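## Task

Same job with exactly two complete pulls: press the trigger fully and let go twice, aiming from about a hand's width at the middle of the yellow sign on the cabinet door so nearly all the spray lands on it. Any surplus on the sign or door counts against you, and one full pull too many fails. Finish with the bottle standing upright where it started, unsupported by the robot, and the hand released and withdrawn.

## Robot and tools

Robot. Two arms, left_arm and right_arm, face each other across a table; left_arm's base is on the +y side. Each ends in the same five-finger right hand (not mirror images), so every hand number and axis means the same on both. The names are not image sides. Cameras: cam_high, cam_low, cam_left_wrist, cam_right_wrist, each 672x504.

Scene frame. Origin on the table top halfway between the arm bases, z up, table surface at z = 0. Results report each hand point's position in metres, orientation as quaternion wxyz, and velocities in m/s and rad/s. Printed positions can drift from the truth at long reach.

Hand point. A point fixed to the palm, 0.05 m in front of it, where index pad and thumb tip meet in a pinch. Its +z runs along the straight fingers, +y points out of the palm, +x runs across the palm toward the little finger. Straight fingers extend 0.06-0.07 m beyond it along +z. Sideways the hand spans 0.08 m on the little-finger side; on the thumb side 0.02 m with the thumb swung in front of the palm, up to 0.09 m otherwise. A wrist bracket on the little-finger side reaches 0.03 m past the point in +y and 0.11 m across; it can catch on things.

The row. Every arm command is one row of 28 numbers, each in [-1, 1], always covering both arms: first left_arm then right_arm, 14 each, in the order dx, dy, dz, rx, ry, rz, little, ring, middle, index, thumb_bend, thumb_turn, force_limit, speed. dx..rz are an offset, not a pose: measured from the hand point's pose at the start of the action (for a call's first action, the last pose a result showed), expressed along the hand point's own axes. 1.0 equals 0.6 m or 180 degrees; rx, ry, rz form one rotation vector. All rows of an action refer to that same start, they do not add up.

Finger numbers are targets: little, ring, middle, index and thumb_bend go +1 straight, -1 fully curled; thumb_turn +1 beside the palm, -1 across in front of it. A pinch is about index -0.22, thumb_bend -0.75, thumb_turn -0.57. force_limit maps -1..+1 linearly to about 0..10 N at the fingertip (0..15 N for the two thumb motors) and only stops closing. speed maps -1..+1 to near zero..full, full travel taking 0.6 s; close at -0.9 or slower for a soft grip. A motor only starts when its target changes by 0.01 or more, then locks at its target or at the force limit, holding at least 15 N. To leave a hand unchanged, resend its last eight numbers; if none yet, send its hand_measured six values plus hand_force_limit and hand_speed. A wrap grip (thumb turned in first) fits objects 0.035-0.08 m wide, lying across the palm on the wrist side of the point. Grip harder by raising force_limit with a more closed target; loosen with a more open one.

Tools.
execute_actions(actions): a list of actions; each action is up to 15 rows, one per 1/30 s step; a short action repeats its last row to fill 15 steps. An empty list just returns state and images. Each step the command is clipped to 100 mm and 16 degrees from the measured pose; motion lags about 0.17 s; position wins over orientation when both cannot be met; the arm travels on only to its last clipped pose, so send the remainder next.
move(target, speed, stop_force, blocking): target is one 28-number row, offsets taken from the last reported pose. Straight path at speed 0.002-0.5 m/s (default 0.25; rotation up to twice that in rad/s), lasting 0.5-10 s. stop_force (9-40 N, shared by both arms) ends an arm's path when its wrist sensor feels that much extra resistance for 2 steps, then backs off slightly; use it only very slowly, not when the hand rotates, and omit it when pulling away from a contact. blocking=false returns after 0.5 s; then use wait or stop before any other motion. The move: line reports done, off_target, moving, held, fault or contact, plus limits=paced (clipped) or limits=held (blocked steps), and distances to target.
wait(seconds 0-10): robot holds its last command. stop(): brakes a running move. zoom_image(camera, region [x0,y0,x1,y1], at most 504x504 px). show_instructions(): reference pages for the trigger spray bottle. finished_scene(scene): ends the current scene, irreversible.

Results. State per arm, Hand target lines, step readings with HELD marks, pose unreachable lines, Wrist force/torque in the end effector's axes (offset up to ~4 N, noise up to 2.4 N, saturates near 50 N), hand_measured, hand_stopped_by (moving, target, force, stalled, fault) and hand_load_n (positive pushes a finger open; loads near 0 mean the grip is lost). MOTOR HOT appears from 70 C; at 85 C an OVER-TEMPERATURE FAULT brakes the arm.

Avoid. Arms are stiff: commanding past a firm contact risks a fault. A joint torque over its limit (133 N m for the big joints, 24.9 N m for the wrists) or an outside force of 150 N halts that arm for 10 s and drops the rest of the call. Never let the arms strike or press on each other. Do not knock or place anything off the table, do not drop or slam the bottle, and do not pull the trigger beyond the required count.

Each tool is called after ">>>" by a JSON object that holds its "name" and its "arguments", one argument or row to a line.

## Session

>>> {"name": "execute_actions", "arguments": {
  "actions": []
}}

Scene clock: 0.00 s.
left_arm: end_effector_position=(+0.2631, +0.4324, +0.4808) hand_measured=(+1.000, +1.000, +1.000, +1.000, +1.000, +1.000) hand_load_n=(+0.0, +0.0, +0.0, +0.0, +0.0, +0.0) hand_stopped_by=(target, target, target, target, target, target) hand_force_limit=0.00 hand_speed=-0.80 end_effector_quat_wxyz=(+0.009, +0.379, +0.925, -0.009) end_effector_velocity=(+0.000, -0.000, +0.000) end_effector_angular_velocity=(-0.000, -0.000, +0.000) | right_arm: end_effector_position=(+0.1083, -0.2465, +0.4760) hand_measured=(+1.000, +1.000, +1.000, +1.000, +1.000, +1.000) hand_load_n=(+0.0, +0.0, +0.0, +0.0, +0.0, +0.0) hand_stopped_by=(target, target, target, target, target, target) hand_force_limit=0.00 hand_speed=-0.80 end_effector_quat_wxyz=(+0.012, -0.332, +0.943, -0.003) end_effector_velocity=(-0.000, -0.000, -0.000) end_effector_angular_velocity=(-0.001, +0.001, -0.001)
Joint positions: left_arm=[ 0.553 -1.727  1.332  1.94   1.572 -1.875] | right_arm=[-1.202 -1.702  1.324  1.925  1.578 -1.875]
Joint velocities: left_arm=[-0.     0.    -0.001  0.    -0.    -0.   ] | right_arm=[0.    0.    0.001 0.    0.001 0.001]
Motor temperatures (°C, as the motors report them): left_arm=[27 29 25 32 34 32] | right_arm=[28 26 25 33 39 39]
Wrist force (N, on the end effector, along its own x y z axes, offset not removed): no reading
Wrist torque (N m, same axes, about the end effector's origin, offset not removed): no reading
Hand target (left_arm): +0.263, +0.432, +0.481; +0.009, +0.379, +0.925, -0.009
Hand target (right_arm): +0.108, -0.247, +0.476; +0.012, -0.332, +0.943, -0.003

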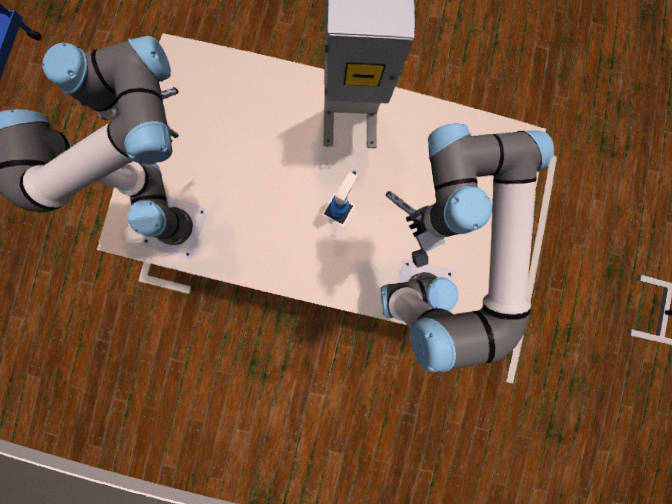

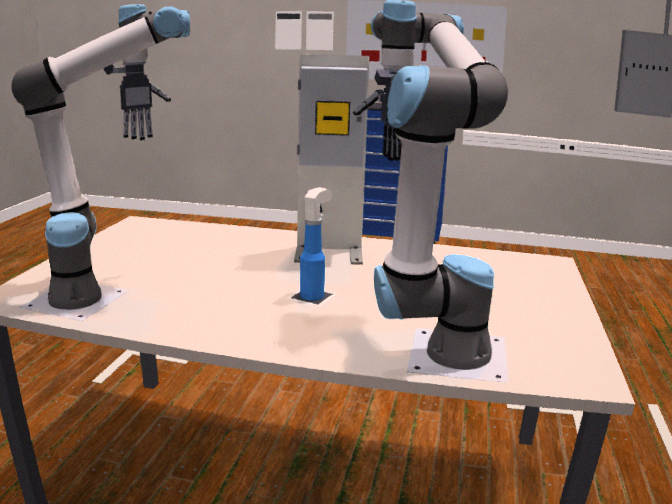

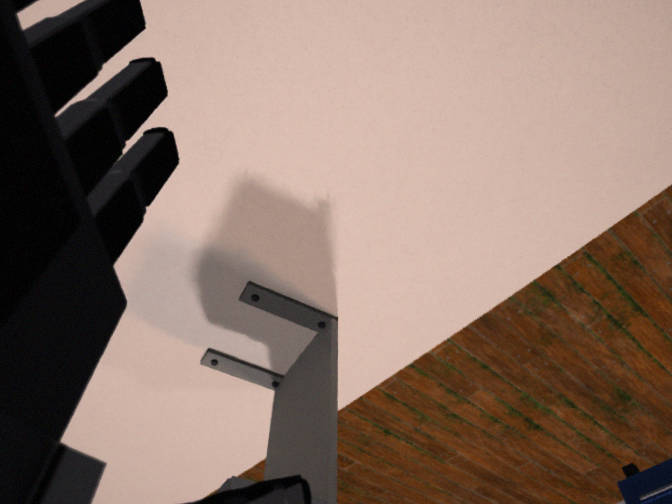

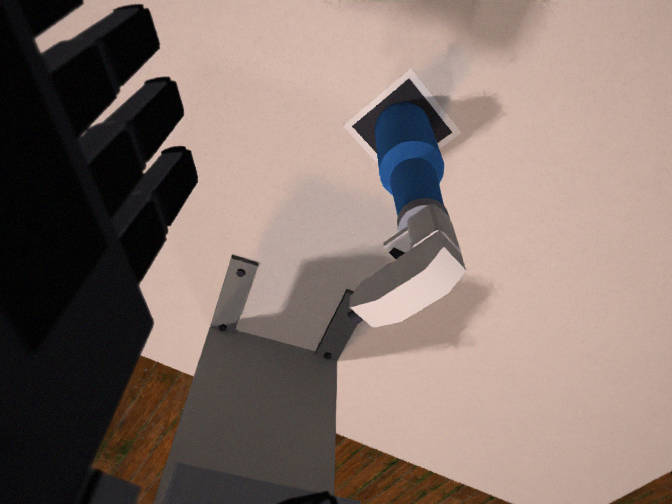

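>>> {"name": "move", "arguments": {
  "target": [-0.388,-0.70,0.383,0,-0.5,0,1,1,1,1,1,-1,0,0.5,0.18,-0.49,0,0,0,0,1,1,1,1,1,1,0,-0.8],
  "speed": 0.2
}}

>>> {"name": "zoom_image", "arguments": {
  "camera": "cam_high",
  "region": [270,160,390,250]
}}

>>> {"name": "zoom_image", "arguments": {
  "camera": "cam_low",
  "region": [240,170,380,275]
}}

Scene clock: 5.13 s.
left_arm: end_effector_position=(+0.1360, -0.0349, +0.2600) hand_measured=(+1.000, +1.000, +1.000, +1.000, +1.000, -1.000) hand_load_n=(+0.0, +0.0, +0.0, +0.0, +0.0, +0.0) hand_stopped_by=(target, target, target, target, target, target) hand_force_limit=0.00 hand_speed=0.50 end_effector_quat_wxyz=(+0.660, +0.262, +0.648, -0.275) end_effector_velocity=(+0.000, -0.000, -0.001) end_effector_angular_velocity=(-0.009, -0.011, -0.002) | right_arm: end_effector_position=(+0.2078, -0.5446, +0.4782) hand_measured=(+1.000, +1.000, +1.000, +1.000, +1.000, +1.000) hand_load_n=(+0.0, +0.0, +0.0, +0.0, +0.0, +0.0) hand_stopped_by=(target, target, target, target, target, target) hand_force_limit=0.00 hand_speed=-0.80 end_effector_quat_wxyz=(+0.012, -0.332, +0.943, -0.005) end_effector_velocity=(-0.000, +0.000, -0.000) end_effector_angular_velocity=(+0.001, +0.001, -0.000)
Joint positions: left_arm=[-0.409 -1.319  2.011 -0.767  0.307 -1.51 ] | right_arm=[-2.48  -1.658  1.28   1.931  1.551 -3.152]
Joint velocities: left_arm=[ 0.002 -0.002  0.017 -0.062  0.005  0.044] | right_arm=[-0.    -0.     0.001  0.     0.    -0.   ]
Motor temperatures (°C, as the motors report them): left_arm=[27 29 25 32 34 32] | right_arm=[28 26 25 33 39 39]
Wrist force (N, on the end effector, along its own x y z axes, offset not removed): left_arm=[-1.1 0.8 0.5] | right_arm=[1.5 -0.5 2.8]
Wrist torque (N m, same axes, about the end effector's origin, offset not removed): left_arm=[0.05 -0.01 -0.27] | right_arm=[-0.56 -0.30 0.09]
Hand target (left_arm): +0.136, -0.035, +0.260; +0.661, +0.262, +0.648, -0.275
Hand target (right_arm): +0.208, -0.545, +0.478; +0.012, -0.332, +0.943, -0.005
Off the commanded pose (left_arm): 0.001 m, 0 deg.
Off the commanded pose (right_arm): 0.001 m, 0 deg.
move: done

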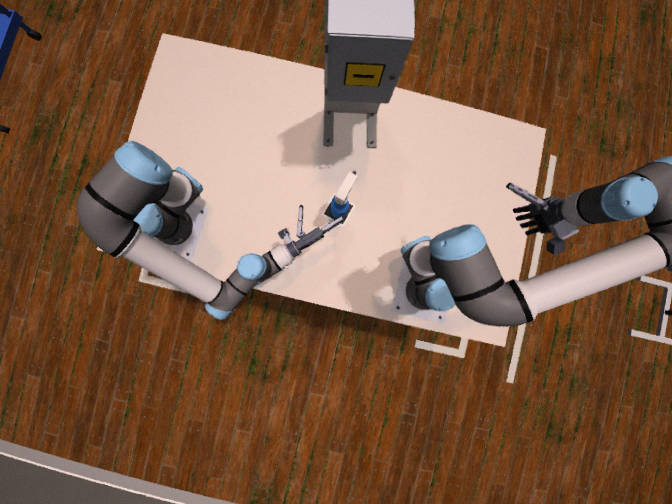

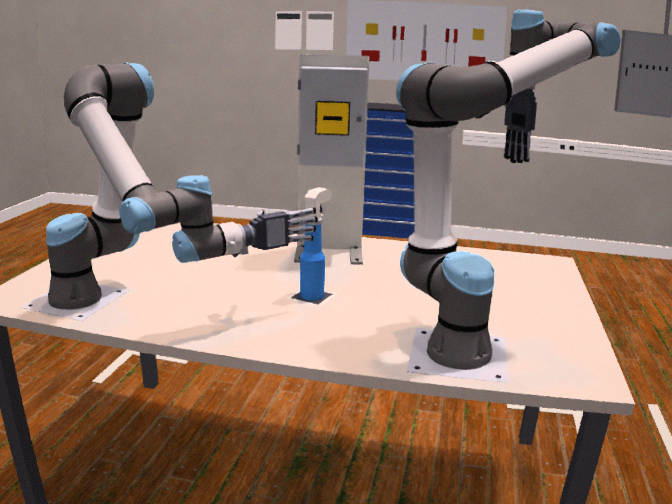

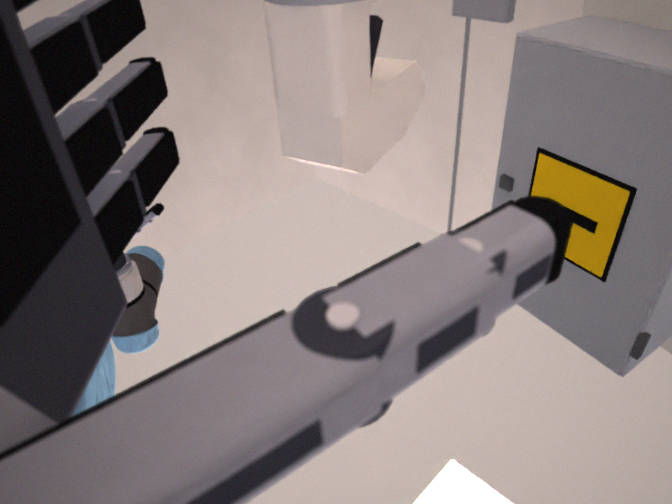

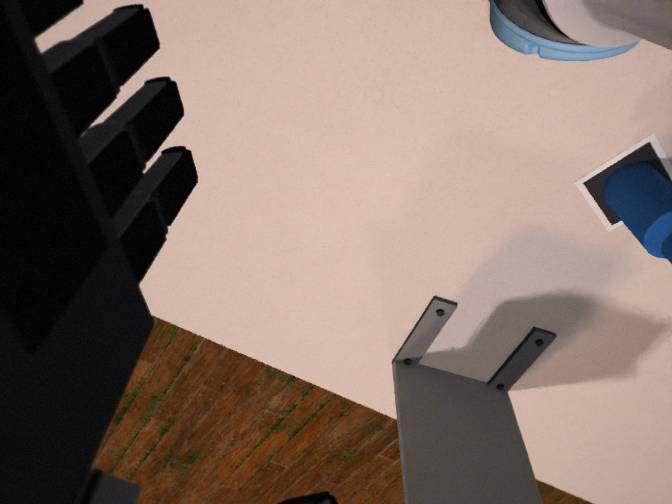

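Region (270, 160, 390, 250) of cam_high's 672x504 image, scaled by 4.200, with more detail than that image has; it fills the top 378 rows of this view, and the rest is white.

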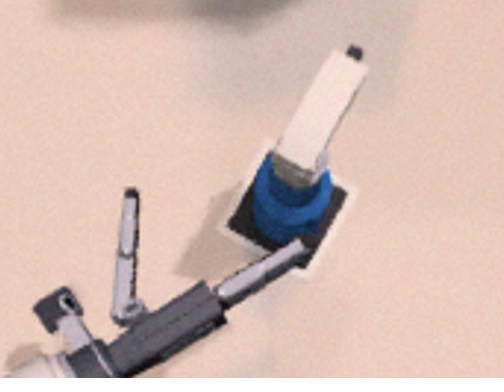

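Region (240, 170, 380, 275) of cam_low's 672x504 image, scaled by 3.600, with more detail than that image has; it fills the top 378 rows of this view, and the rest is white.

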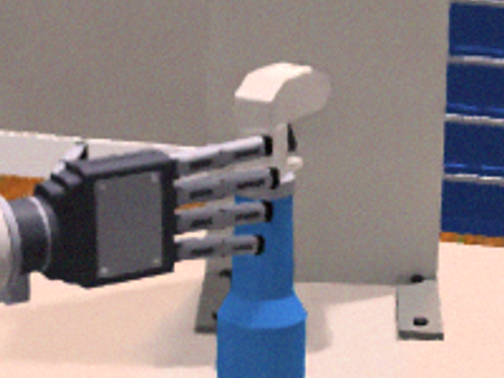

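>>> {"name": "move", "arguments": {
  "target": [0.04,0.008,0.19,-0.045,0,0,1,1,1,1,1,-1,0,0.5,0,0,0,0,0,0,1,1,1,1,1,1,0,-0.8],
  "speed": 0.05
}}

>>> {"name": "zoom_image", "arguments": {
  "camera": "cam_high",
  "region": [270,160,390,250]
}}

>>> {"name": "zoom_image", "arguments": {
  "camera": "cam_low",
  "region": [280,180,360,240]
}}

Scene clock: 8.00 s.
left_arm: end_effector_position=(+0.2208, -0.1118, +0.2384) hand_measured=(+1.000, +1.000, +1.000, +1.000, +1.000, -1.000) hand_load_n=(+0.0, +0.0, +0.0, +0.0, +0.0, +0.0) hand_stopped_by=(target, target, target, target, target, target) hand_force_limit=0.00 hand_speed=0.50 end_effector_quat_wxyz=(+0.677, +0.215, +0.666, -0.228) end_effector_velocity=(+0.001, -0.001, -0.000) end_effector_angular_velocity=(+0.001, -0.000, +0.002) | right_arm: end_effector_position=(+0.2078, -0.5447, +0.4782) hand_measured=(+1.000, +1.000, +1.000, +1.000, +1.000, +1.000) hand_load_n=(+0.0, +0.0, +0.0, +0.0, +0.0, +0.0) hand_stopped_by=(target, target, target, target, target, target) hand_force_limit=0.00 hand_speed=-0.80 end_effector_quat_wxyz=(+0.012, -0.332, +0.943, -0.005) end_effector_velocity=(+0.000, +0.000, +0.000) end_effector_angular_velocity=(+0.000, -0.000, +0.001)
Joint positions: left_arm=[-0.19  -1.075  1.712 -0.694  0.384 -1.532] | right_arm=[-2.48  -1.658  1.28   1.931  1.551 -3.153]
Joint velocities: left_arm=[ 0.003  0.004 -0.005  0.003  0.    -0.   ] | right_arm=[ 0.001 -0.    -0.     0.    -0.    -0.   ]
Motor temperatures (°C, as the motors report them): left_arm=[27 29 25 32 34 32] | right_arm=[28 26 25 33 39 39]
Wrist force (N, on the end effector, along its own x y z axes, offset not removed): left_arm=[0.0 1.1 0.9] | right_arm=[1.9 -0.9 1.9]
Wrist torque (N m, same axes, about the end effector's origin, offset not removed): left_arm=[-0.03 -0.16 -0.18] | right_arm=[-0.18 -0.33 -0.16]
Hand target (left_arm): +0.221, -0.112, +0.238; +0.677, +0.215, +0.666, -0.228
Hand target (right_arm): +0.208, -0.545, +0.478; +0.012, -0.332, +0.943, -0.005
Off the commanded pose (left_arm): 0.000 m, 0 deg.
Off the commanded pose (right_arm): 0.000 m, 0 deg.
move: done

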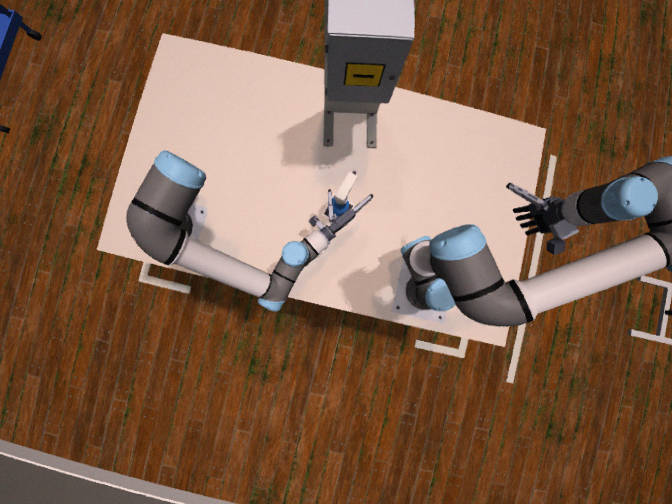

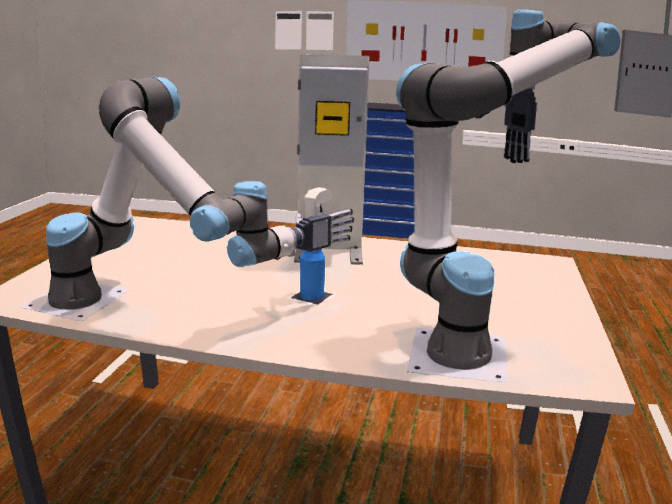

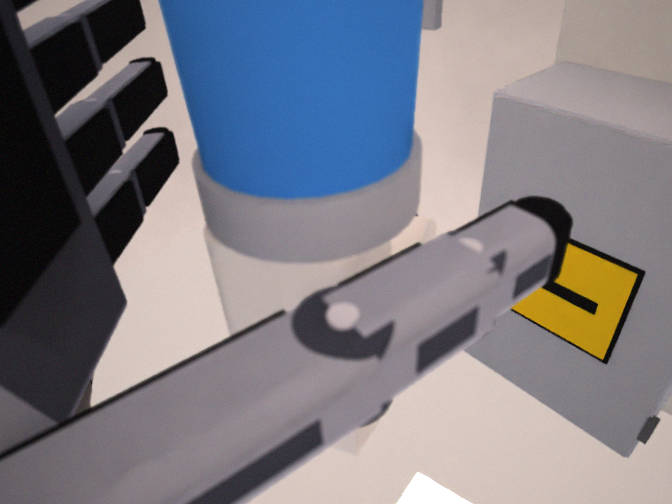

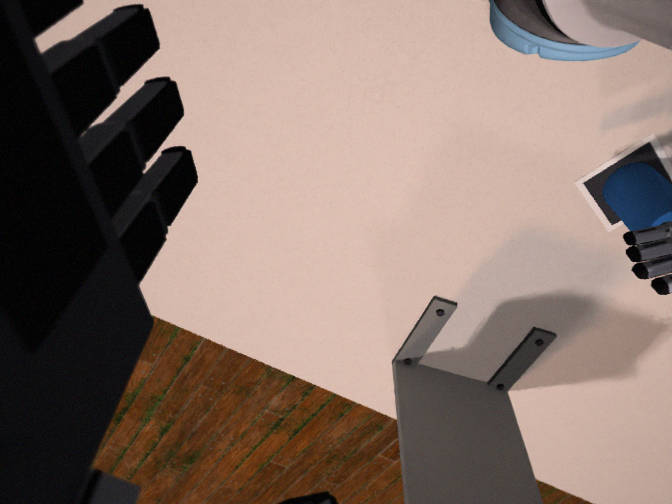

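Region (270, 160, 390, 250) of cam_high's 672x504 image, scaled by 4.200, with more detail than that image has; it fills the top 378 rows of this view, and the rest is white.

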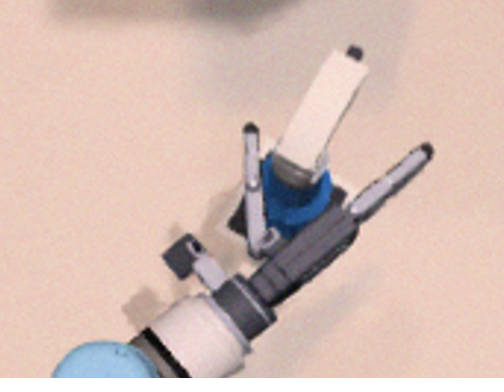

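Region (280, 180, 360, 240) of cam_low's 672x504 image, scaled by 6.300, with more detail than that image has; it fills the top 378 rows of this view, and the rest is white.

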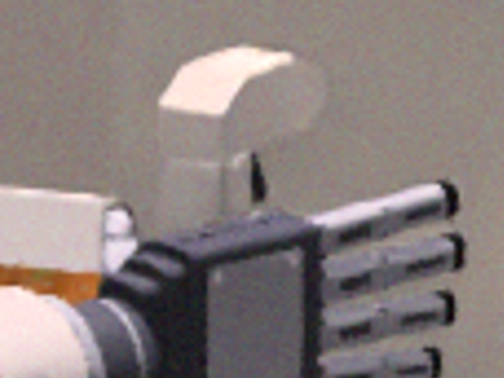

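>>> {"name": "move", "arguments": {
  "target": [0.005,0.033,0.025,0,0,0,1,1,1,1,1,-1,0,0.5,0,0,0,0,0,0,1,1,1,1,1,1,0,-0.8],
  "speed": 0.03
}}

>>> {"name": "move", "arguments": {
  "target": [0,0,0,0,0,0,-1,-1,-0.1,0.2,-1,-1,0.9,-0.6,0,0,0,0,0,0,1,1,1,1,1,1,0,-0.8]
}}

>>> {"name": "zoom_image", "arguments": {
  "camera": "cam_low",
  "region": [280,180,360,240]
}}

Scene clock: 9.27 s.
left_arm: end_effector_position=(+0.2445, -0.1050, +0.2355) hand_measured=(+1.000, +1.000, +1.000, +1.000, +1.000, -1.000) hand_load_n=(+0.0, +0.0, +0.0, +0.0, +0.0, +0.0) hand_stopped_by=(target, target, target, target, target, target) hand_force_limit=0.00 hand_speed=0.50 end_effector_quat_wxyz=(+0.677, +0.215, +0.666, -0.228) end_effector_velocity=(+0.002, +0.000, -0.000) end_effector_angular_velocity=(+0.000, -0.000, -0.000) | right_arm: end_effector_position=(+0.2078, -0.5447, +0.4782) hand_measured=(+1.000, +1.000, +1.000, +1.000, +1.000, +1.000) hand_load_n=(+0.0, +0.0, +0.0, +0.0, +0.0, +0.0) hand_stopped_by=(target, target, target, target, target, target) hand_force_limit=0.00 hand_speed=-0.80 end_effector_quat_wxyz=(+0.012, -0.332, +0.943, -0.005) end_effector_velocity=(+0.000, +0.000, +0.000) end_effector_angular_velocity=(-0.000, -0.001, +0.001)
Joint positions: left_arm=[-0.149 -1.082  1.734 -0.703  0.426 -1.538] | right_arm=[-2.48  -1.658  1.28   1.931  1.551 -3.153]
Joint velocities: left_arm=[ 0.003 -0.     0.001 -0.001  0.004  0.001] | right_arm=[ 0.001  0.    -0.001 -0.    -0.001  0.   ]
Motor temperatures (°C, as the motors report them): left_arm=[27 29 25 32 34 32] | right_arm=[28 26 25 33 39 39]
Wrist force (N, on the end effector, along its own x y z axes, offset not removed): left_arm=[0.5 1.7 1.2] | right_arm=[-2.5 -0.8 1.6]
Wrist torque (N m, same axes, about the end effector's origin, offset not removed): left_arm=[0.03 -0.18 -0.13] | right_arm=[-0.23 0.27 -0.42]
Hand target (left_arm): +0.245, -0.105, +0.236; +0.677, +0.215, +0.666, -0.228
Hand target (right_arm): +0.208, -0.545, +0.478; +0.012, -0.332, +0.943, -0.005
Off the commanded pose (left_arm): 0.000 m, 0 deg.
Off the commanded pose (right_arm): 0.000 m, 0 deg.
move: done

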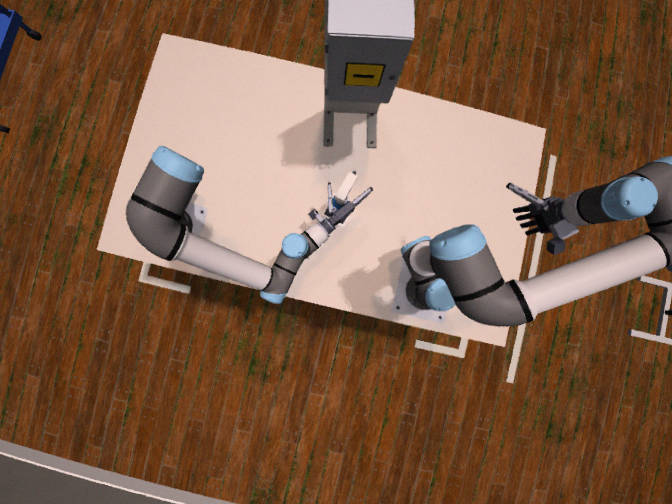

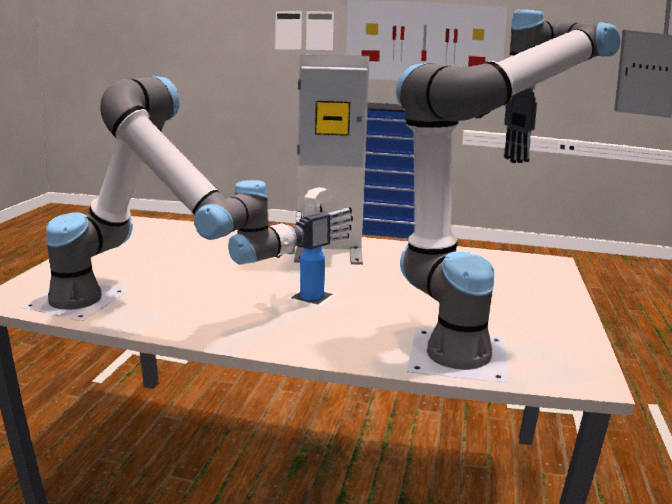

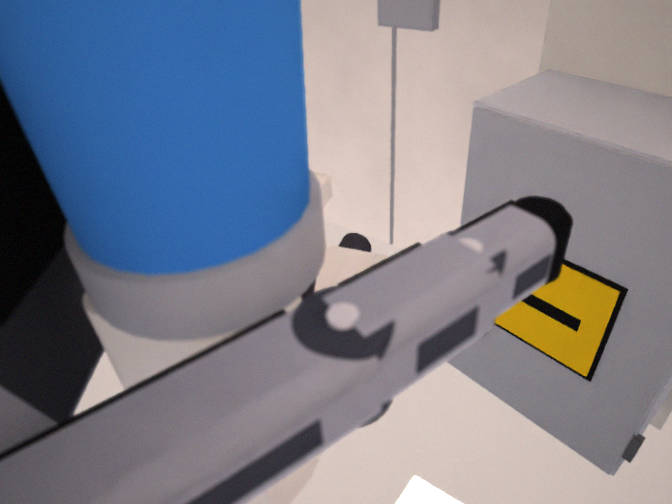

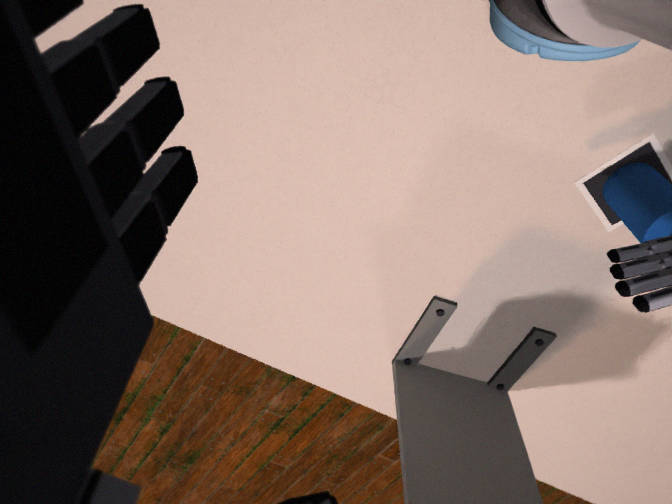

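Scene clock: 12.30 s.
left_arm: end_effector_position=(+0.2445, -0.1050, +0.2356) hand_measured=(-0.638, -0.616, -0.100, +0.200, -0.124, -1.000) hand_load_n=(+11.0, +7.5, +0.0, +0.0, +14.0, +7.5) hand_stopped_by=(force, force, target, target, force, target) hand_force_limit=0.90 hand_speed=-0.60 end_effector_quat_wxyz=(+0.677, +0.215, +0.666, -0.229) end_effector_velocity=(+0.000, +0.001, -0.001) end_effector_angular_velocity=(+0.003, -0.001, -0.000) | right_arm: end_effector_position=(+0.2078, -0.5447, +0.4782) hand_measured=(+1.000, +1.000, +1.000, +1.000, +1.000, +1.000) hand_load_n=(+0.0, +0.0, +0.0, +0.0, +0.0, +0.0) hand_stopped_by=(target, target, target, target, target, target) hand_force_limit=0.00 hand_speed=-0.80 end_effector_quat_wxyz=(+0.012, -0.332, +0.943, -0.005) end_effector_velocity=(-0.000, -0.001, -0.000) end_effector_angular_velocity=(-0.001, +0.001, -0.003)
Joint positions: left_arm=[-0.149 -1.082  1.734 -0.703  0.426 -1.538] | right_arm=[-2.48  -1.658  1.28   1.931  1.551 -3.153]
Joint velocities: left_arm=[-0.     0.     0.003  0.     0.    -0.   ] | right_arm=[-0.001  0.    -0.    -0.     0.001  0.001]
Motor temperatures (°C, as the motors report them): left_arm=[27 29 25 32 34 32] | right_arm=[28 26 25 33 39 39]
Wrist force (N, on the end effector, along its own x y z axes, offset not removed): left_arm=[-3.2 0.7 4.3] | right_arm=[-0.7 -2.8 1.2]
Wrist torque (N m, same axes, about the end effector's origin, offset not removed): left_arm=[-0.14 -0.96 -0.20] | right_arm=[-0.68 0.03 -0.18]
Hand target (left_arm): +0.245, -0.105, +0.236; +0.677, +0.215, +0.666, -0.228
Hand target (right_arm): +0.208, -0.545, +0.478; +0.012, -0.332, +0.943, -0.005
Off the commanded pose (left_arm): 0.000 m, 0 deg.
Off the commanded pose (right_arm): 0.000 m, 0 deg.
move: done

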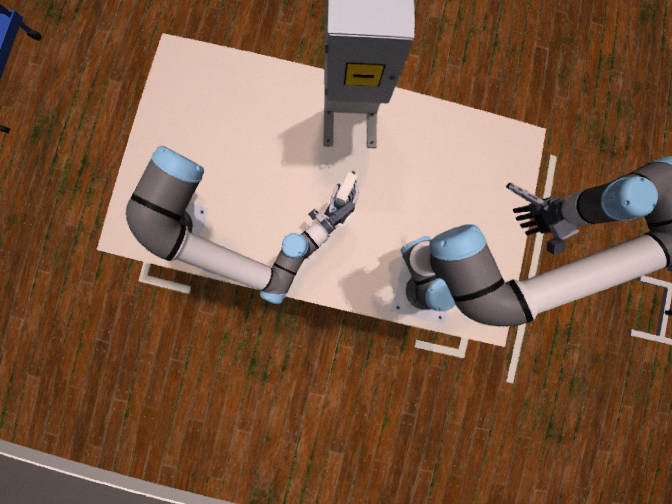

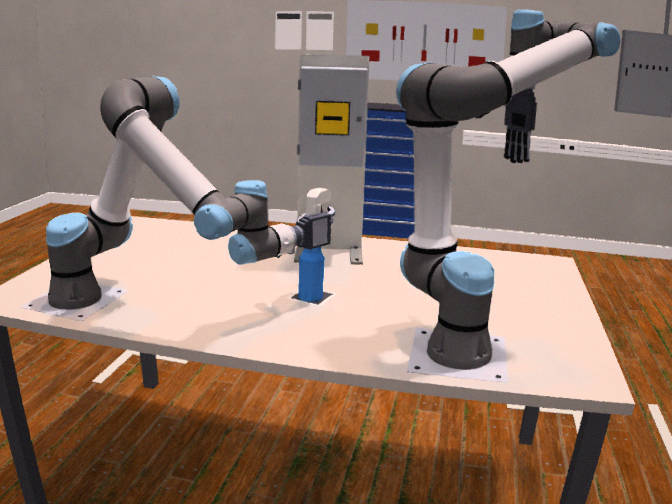

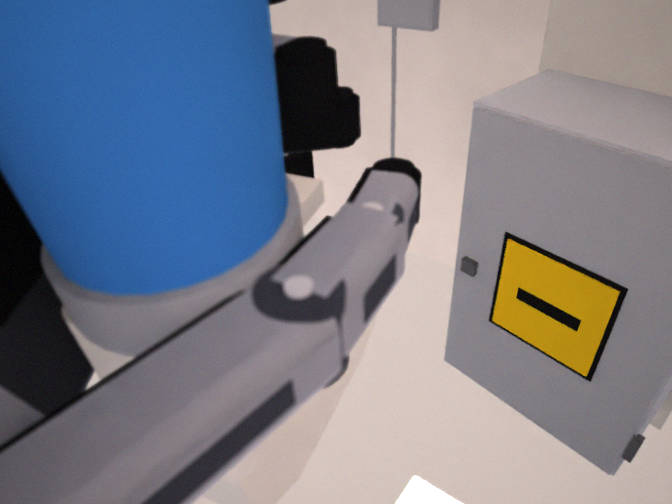

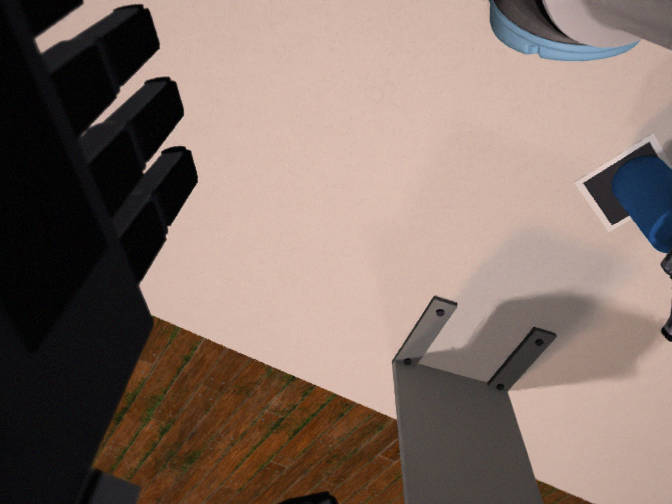

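Region (280, 180, 360, 240) of cam_low's 672x504 image, scaled by 6.300, with more detail than that image has; it fills the top 378 rows of this view, and the rest is white.

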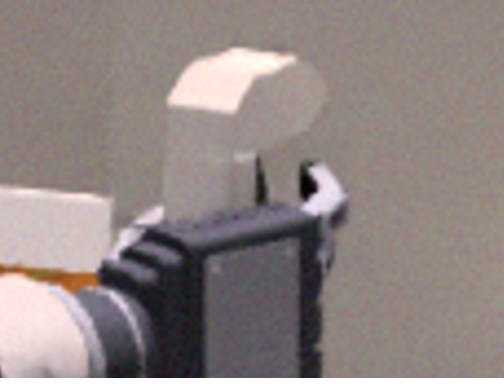

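>>> {"name": "move", "arguments": {
  "target": [0,0,0,0,0,0,-1,-1,-1,0.2,-1,-1,0.5,-0.6,0,0,0,0,0,0,1,1,1,1,1,1,0,-0.8]
}}

>>> {"name": "move", "arguments": {
  "target": [-0.29,0.12,0.15,-0.1,-0.015,0,-1,-1,-1,0.2,-1,-1,0.5,-0.6,0,0,0,0,0,0,1,1,1,1,1,1,0,-0.8],
  "speed": 0.1
}}

>>> {"name": "zoom_image", "arguments": {
  "camera": "cam_high",
  "region": [290,50,430,180]
}}

>>> {"name": "zoom_image", "arguments": {
  "camera": "cam_low",
  "region": [260,85,400,240]
}}

Scene clock: 14.43 s.
left_arm: end_effector_position=(+0.2445, -0.1050, +0.2356) hand_measured=(-0.638, -0.616, -0.406, +0.200, -0.122, -1.000) hand_load_n=(+11.0, +7.5, +7.0, +0.0, +16.5, +7.0) hand_stopped_by=(force, force, force, target, force, target) hand_force_limit=0.50 hand_speed=-0.60 end_effector_quat_wxyz=(+0.677, +0.215, +0.666, -0.228) end_effector_velocity=(+0.001, +0.000, +0.000) end_effector_angular_velocity=(-0.001, +0.000, +0.001) | right_arm: end_effector_position=(+0.2078, -0.5447, +0.4782) hand_measured=(+1.000, +1.000, +1.000, +1.000, +1.000, +1.000) hand_load_n=(+0.0, +0.0, +0.0, +0.0, +0.0, +0.0) hand_stopped_by=(target, target, target, target, target, target) hand_force_limit=0.00 hand_speed=-0.80 end_effector_quat_wxyz=(+0.012, -0.332, +0.943, -0.005) end_effector_velocity=(-0.000, -0.000, -0.000) end_effector_angular_velocity=(-0.000, +0.001, +0.000)
Joint positions: left_arm=[-0.149 -1.082  1.734 -0.703  0.426 -1.538] | right_arm=[-2.48  -1.658  1.28   1.931  1.551 -3.153]
Joint velocities: left_arm=[ 0.001 -0.    -0.001 -0.     0.     0.   ] | right_arm=[ 0.     0.     0.     0.     0.001 -0.   ]
Motor temperatures (°C, as the motors report them): left_arm=[27 29 25 32 34 32] | right_arm=[28 26 25 33 39 39]
Wrist force (N, on the end effector, along its own x y z axes, offset not removed): left_arm=[-6.5 1.2 3.8] | right_arm=[0.1 -1.8 -1.9]
Wrist torque (N m, same axes, about the end effector's origin, offset not removed): left_arm=[-0.09 -0.59 -0.27] | right_arm=[-0.13 -0.14 -0.20]
Hand target (left_arm): +0.245, -0.105, +0.236; +0.677, +0.215, +0.666, -0.229
Hand target (right_arm): +0.208, -0.545, +0.478; +0.012, -0.332, +0.943, -0.005
Off the commanded pose (left_arm): 0.000 m, 0 deg.
Off the commanded pose (right_arm): 0.000 m, 0 deg.
move: done

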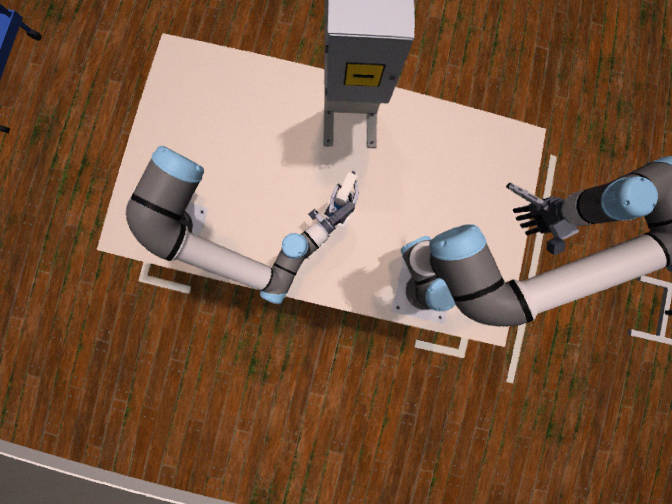

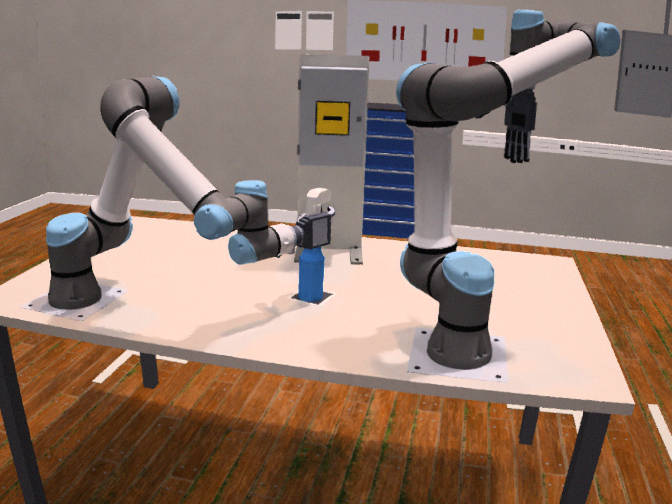

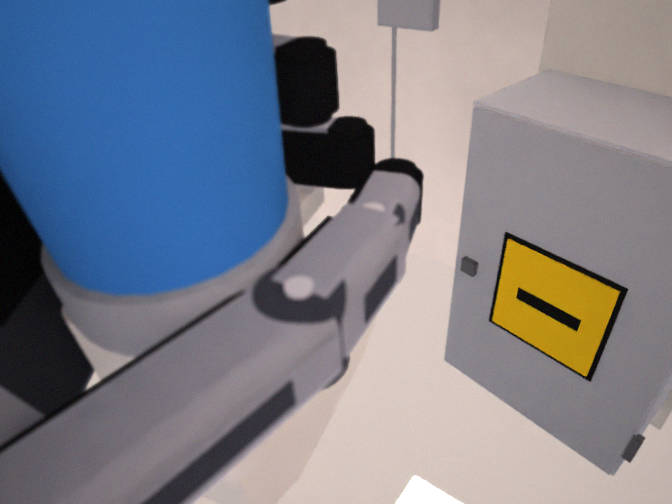

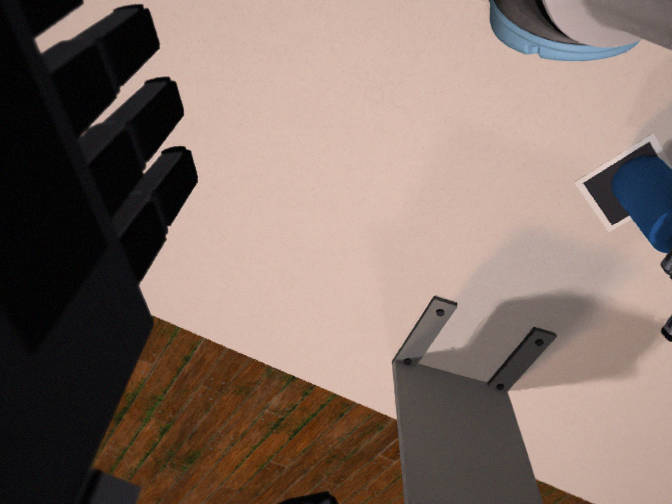

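Scene clock: 16.93 s.
left_arm: end_effector_position=(+0.3580, -0.0969, +0.4104) hand_measured=(-0.638, -0.616, -0.406, +0.200, -0.122, -1.000) hand_load_n=(+6.5, +5.0, +8.0, +0.0, +16.0, +7.5) hand_stopped_by=(force, force, force, target, force, target) hand_force_limit=0.50 hand_speed=-0.60 end_effector_quat_wxyz=(+0.718, +0.101, +0.677, -0.126) end_effector_velocity=(+0.001, -0.000, +0.002) end_effector_angular_velocity=(+0.004, -0.000, +0.004) | right_arm: end_effector_position=(+0.2078, -0.5447, +0.4782) hand_measured=(+1.000, +1.000, +1.000, +1.000, +1.000, +1.000) hand_load_n=(+0.0, +0.0, +0.0, +0.0, +0.0, +0.0) hand_stopped_by=(target, target, target, target, target, target) hand_force_limit=0.00 hand_speed=-0.80 end_effector_quat_wxyz=(+0.012, -0.332, +0.943, -0.005) end_effector_velocity=(-0.000, -0.000, -0.000) end_effector_angular_velocity=(-0.001, +0.002, +0.001)
Joint positions: left_arm=[ 0.037 -1.094  1.292 -0.411  0.302 -1.393] | right_arm=[-2.48  -1.658  1.28   1.931  1.551 -3.153]
Joint velocities: left_arm=[ 0.002  0.003 -0.009  0.009 -0.001  0.002] | right_arm=[ 0.001  0.    -0.    -0.     0.002 -0.001]
Motor temperatures (°C, as the motors report them): left_arm=[27 29 25 32 34 32] | right_arm=[28 26 25 33 39 39]
Wrist force (N, on the end effector, along its own x y z axes, offset not removed): left_arm=[2.3 1.3 -0.1] | right_arm=[1.0 -2.3 0.1]
Wrist torque (N m, same axes, about the end effector's origin, offset not removed): left_arm=[0.12 -0.21 -0.15] | right_arm=[-0.44 -0.23 -0.17]
Hand target (left_arm): +0.358, -0.097, +0.411; +0.718, +0.101, +0.677, -0.127
Hand target (right_arm): +0.208, -0.545, +0.478; +0.012, -0.332, +0.943, -0.005
Off the commanded pose (left_arm): 0.000 m, 0 deg.
Off the commanded pose (right_arm): 0.000 m, 0 deg.
move: done

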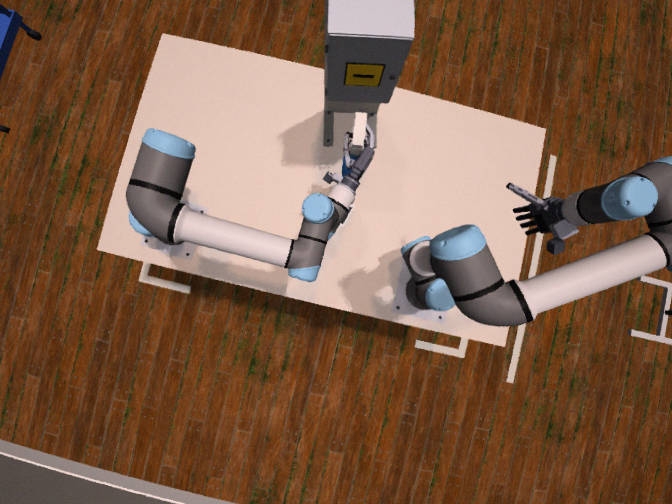

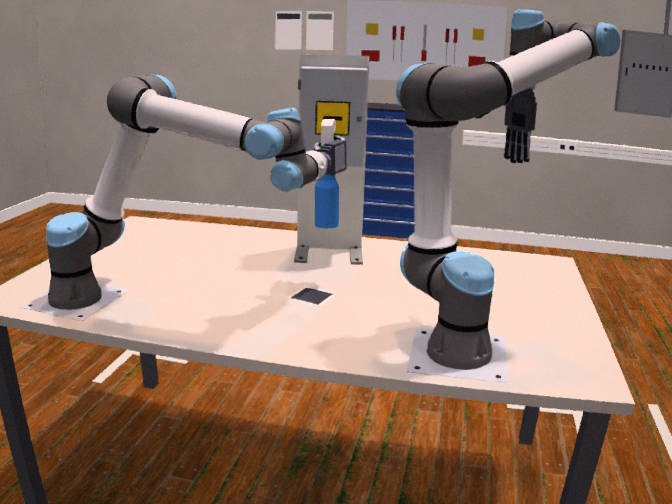

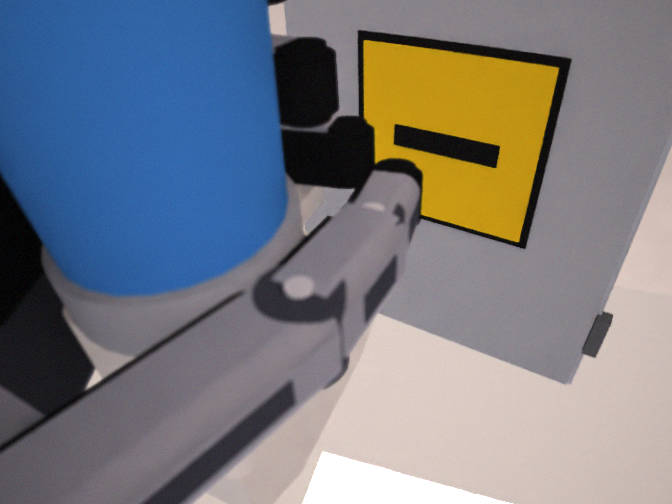

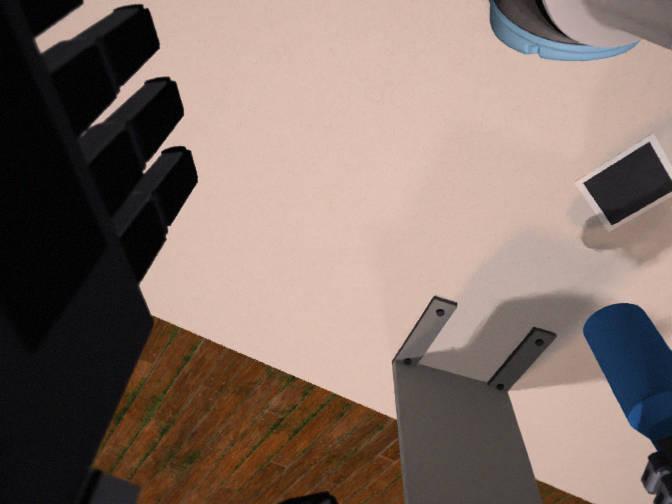

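Region (290, 50, 430, 180) of cam_high's 672x504 image, scaled by 3.600, with more detail than that image has; it fills the top 468 rows of this view, and the rest is white.

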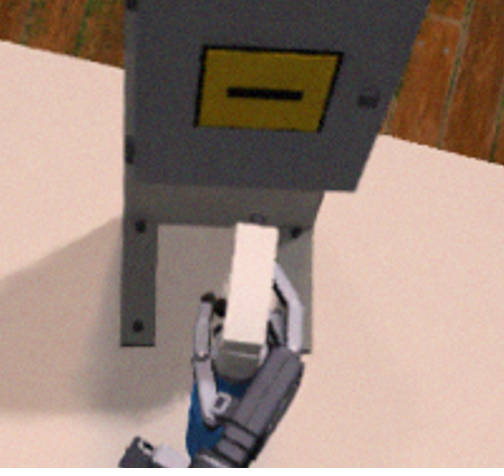

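Region (260, 85, 400, 240) of cam_low's 672x504 image, scaled by 3.252, with more detail than that image has; it fills the left 455 columns of this view, and the rest is white.

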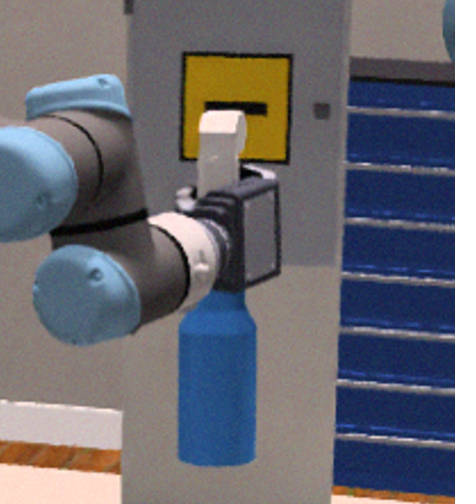

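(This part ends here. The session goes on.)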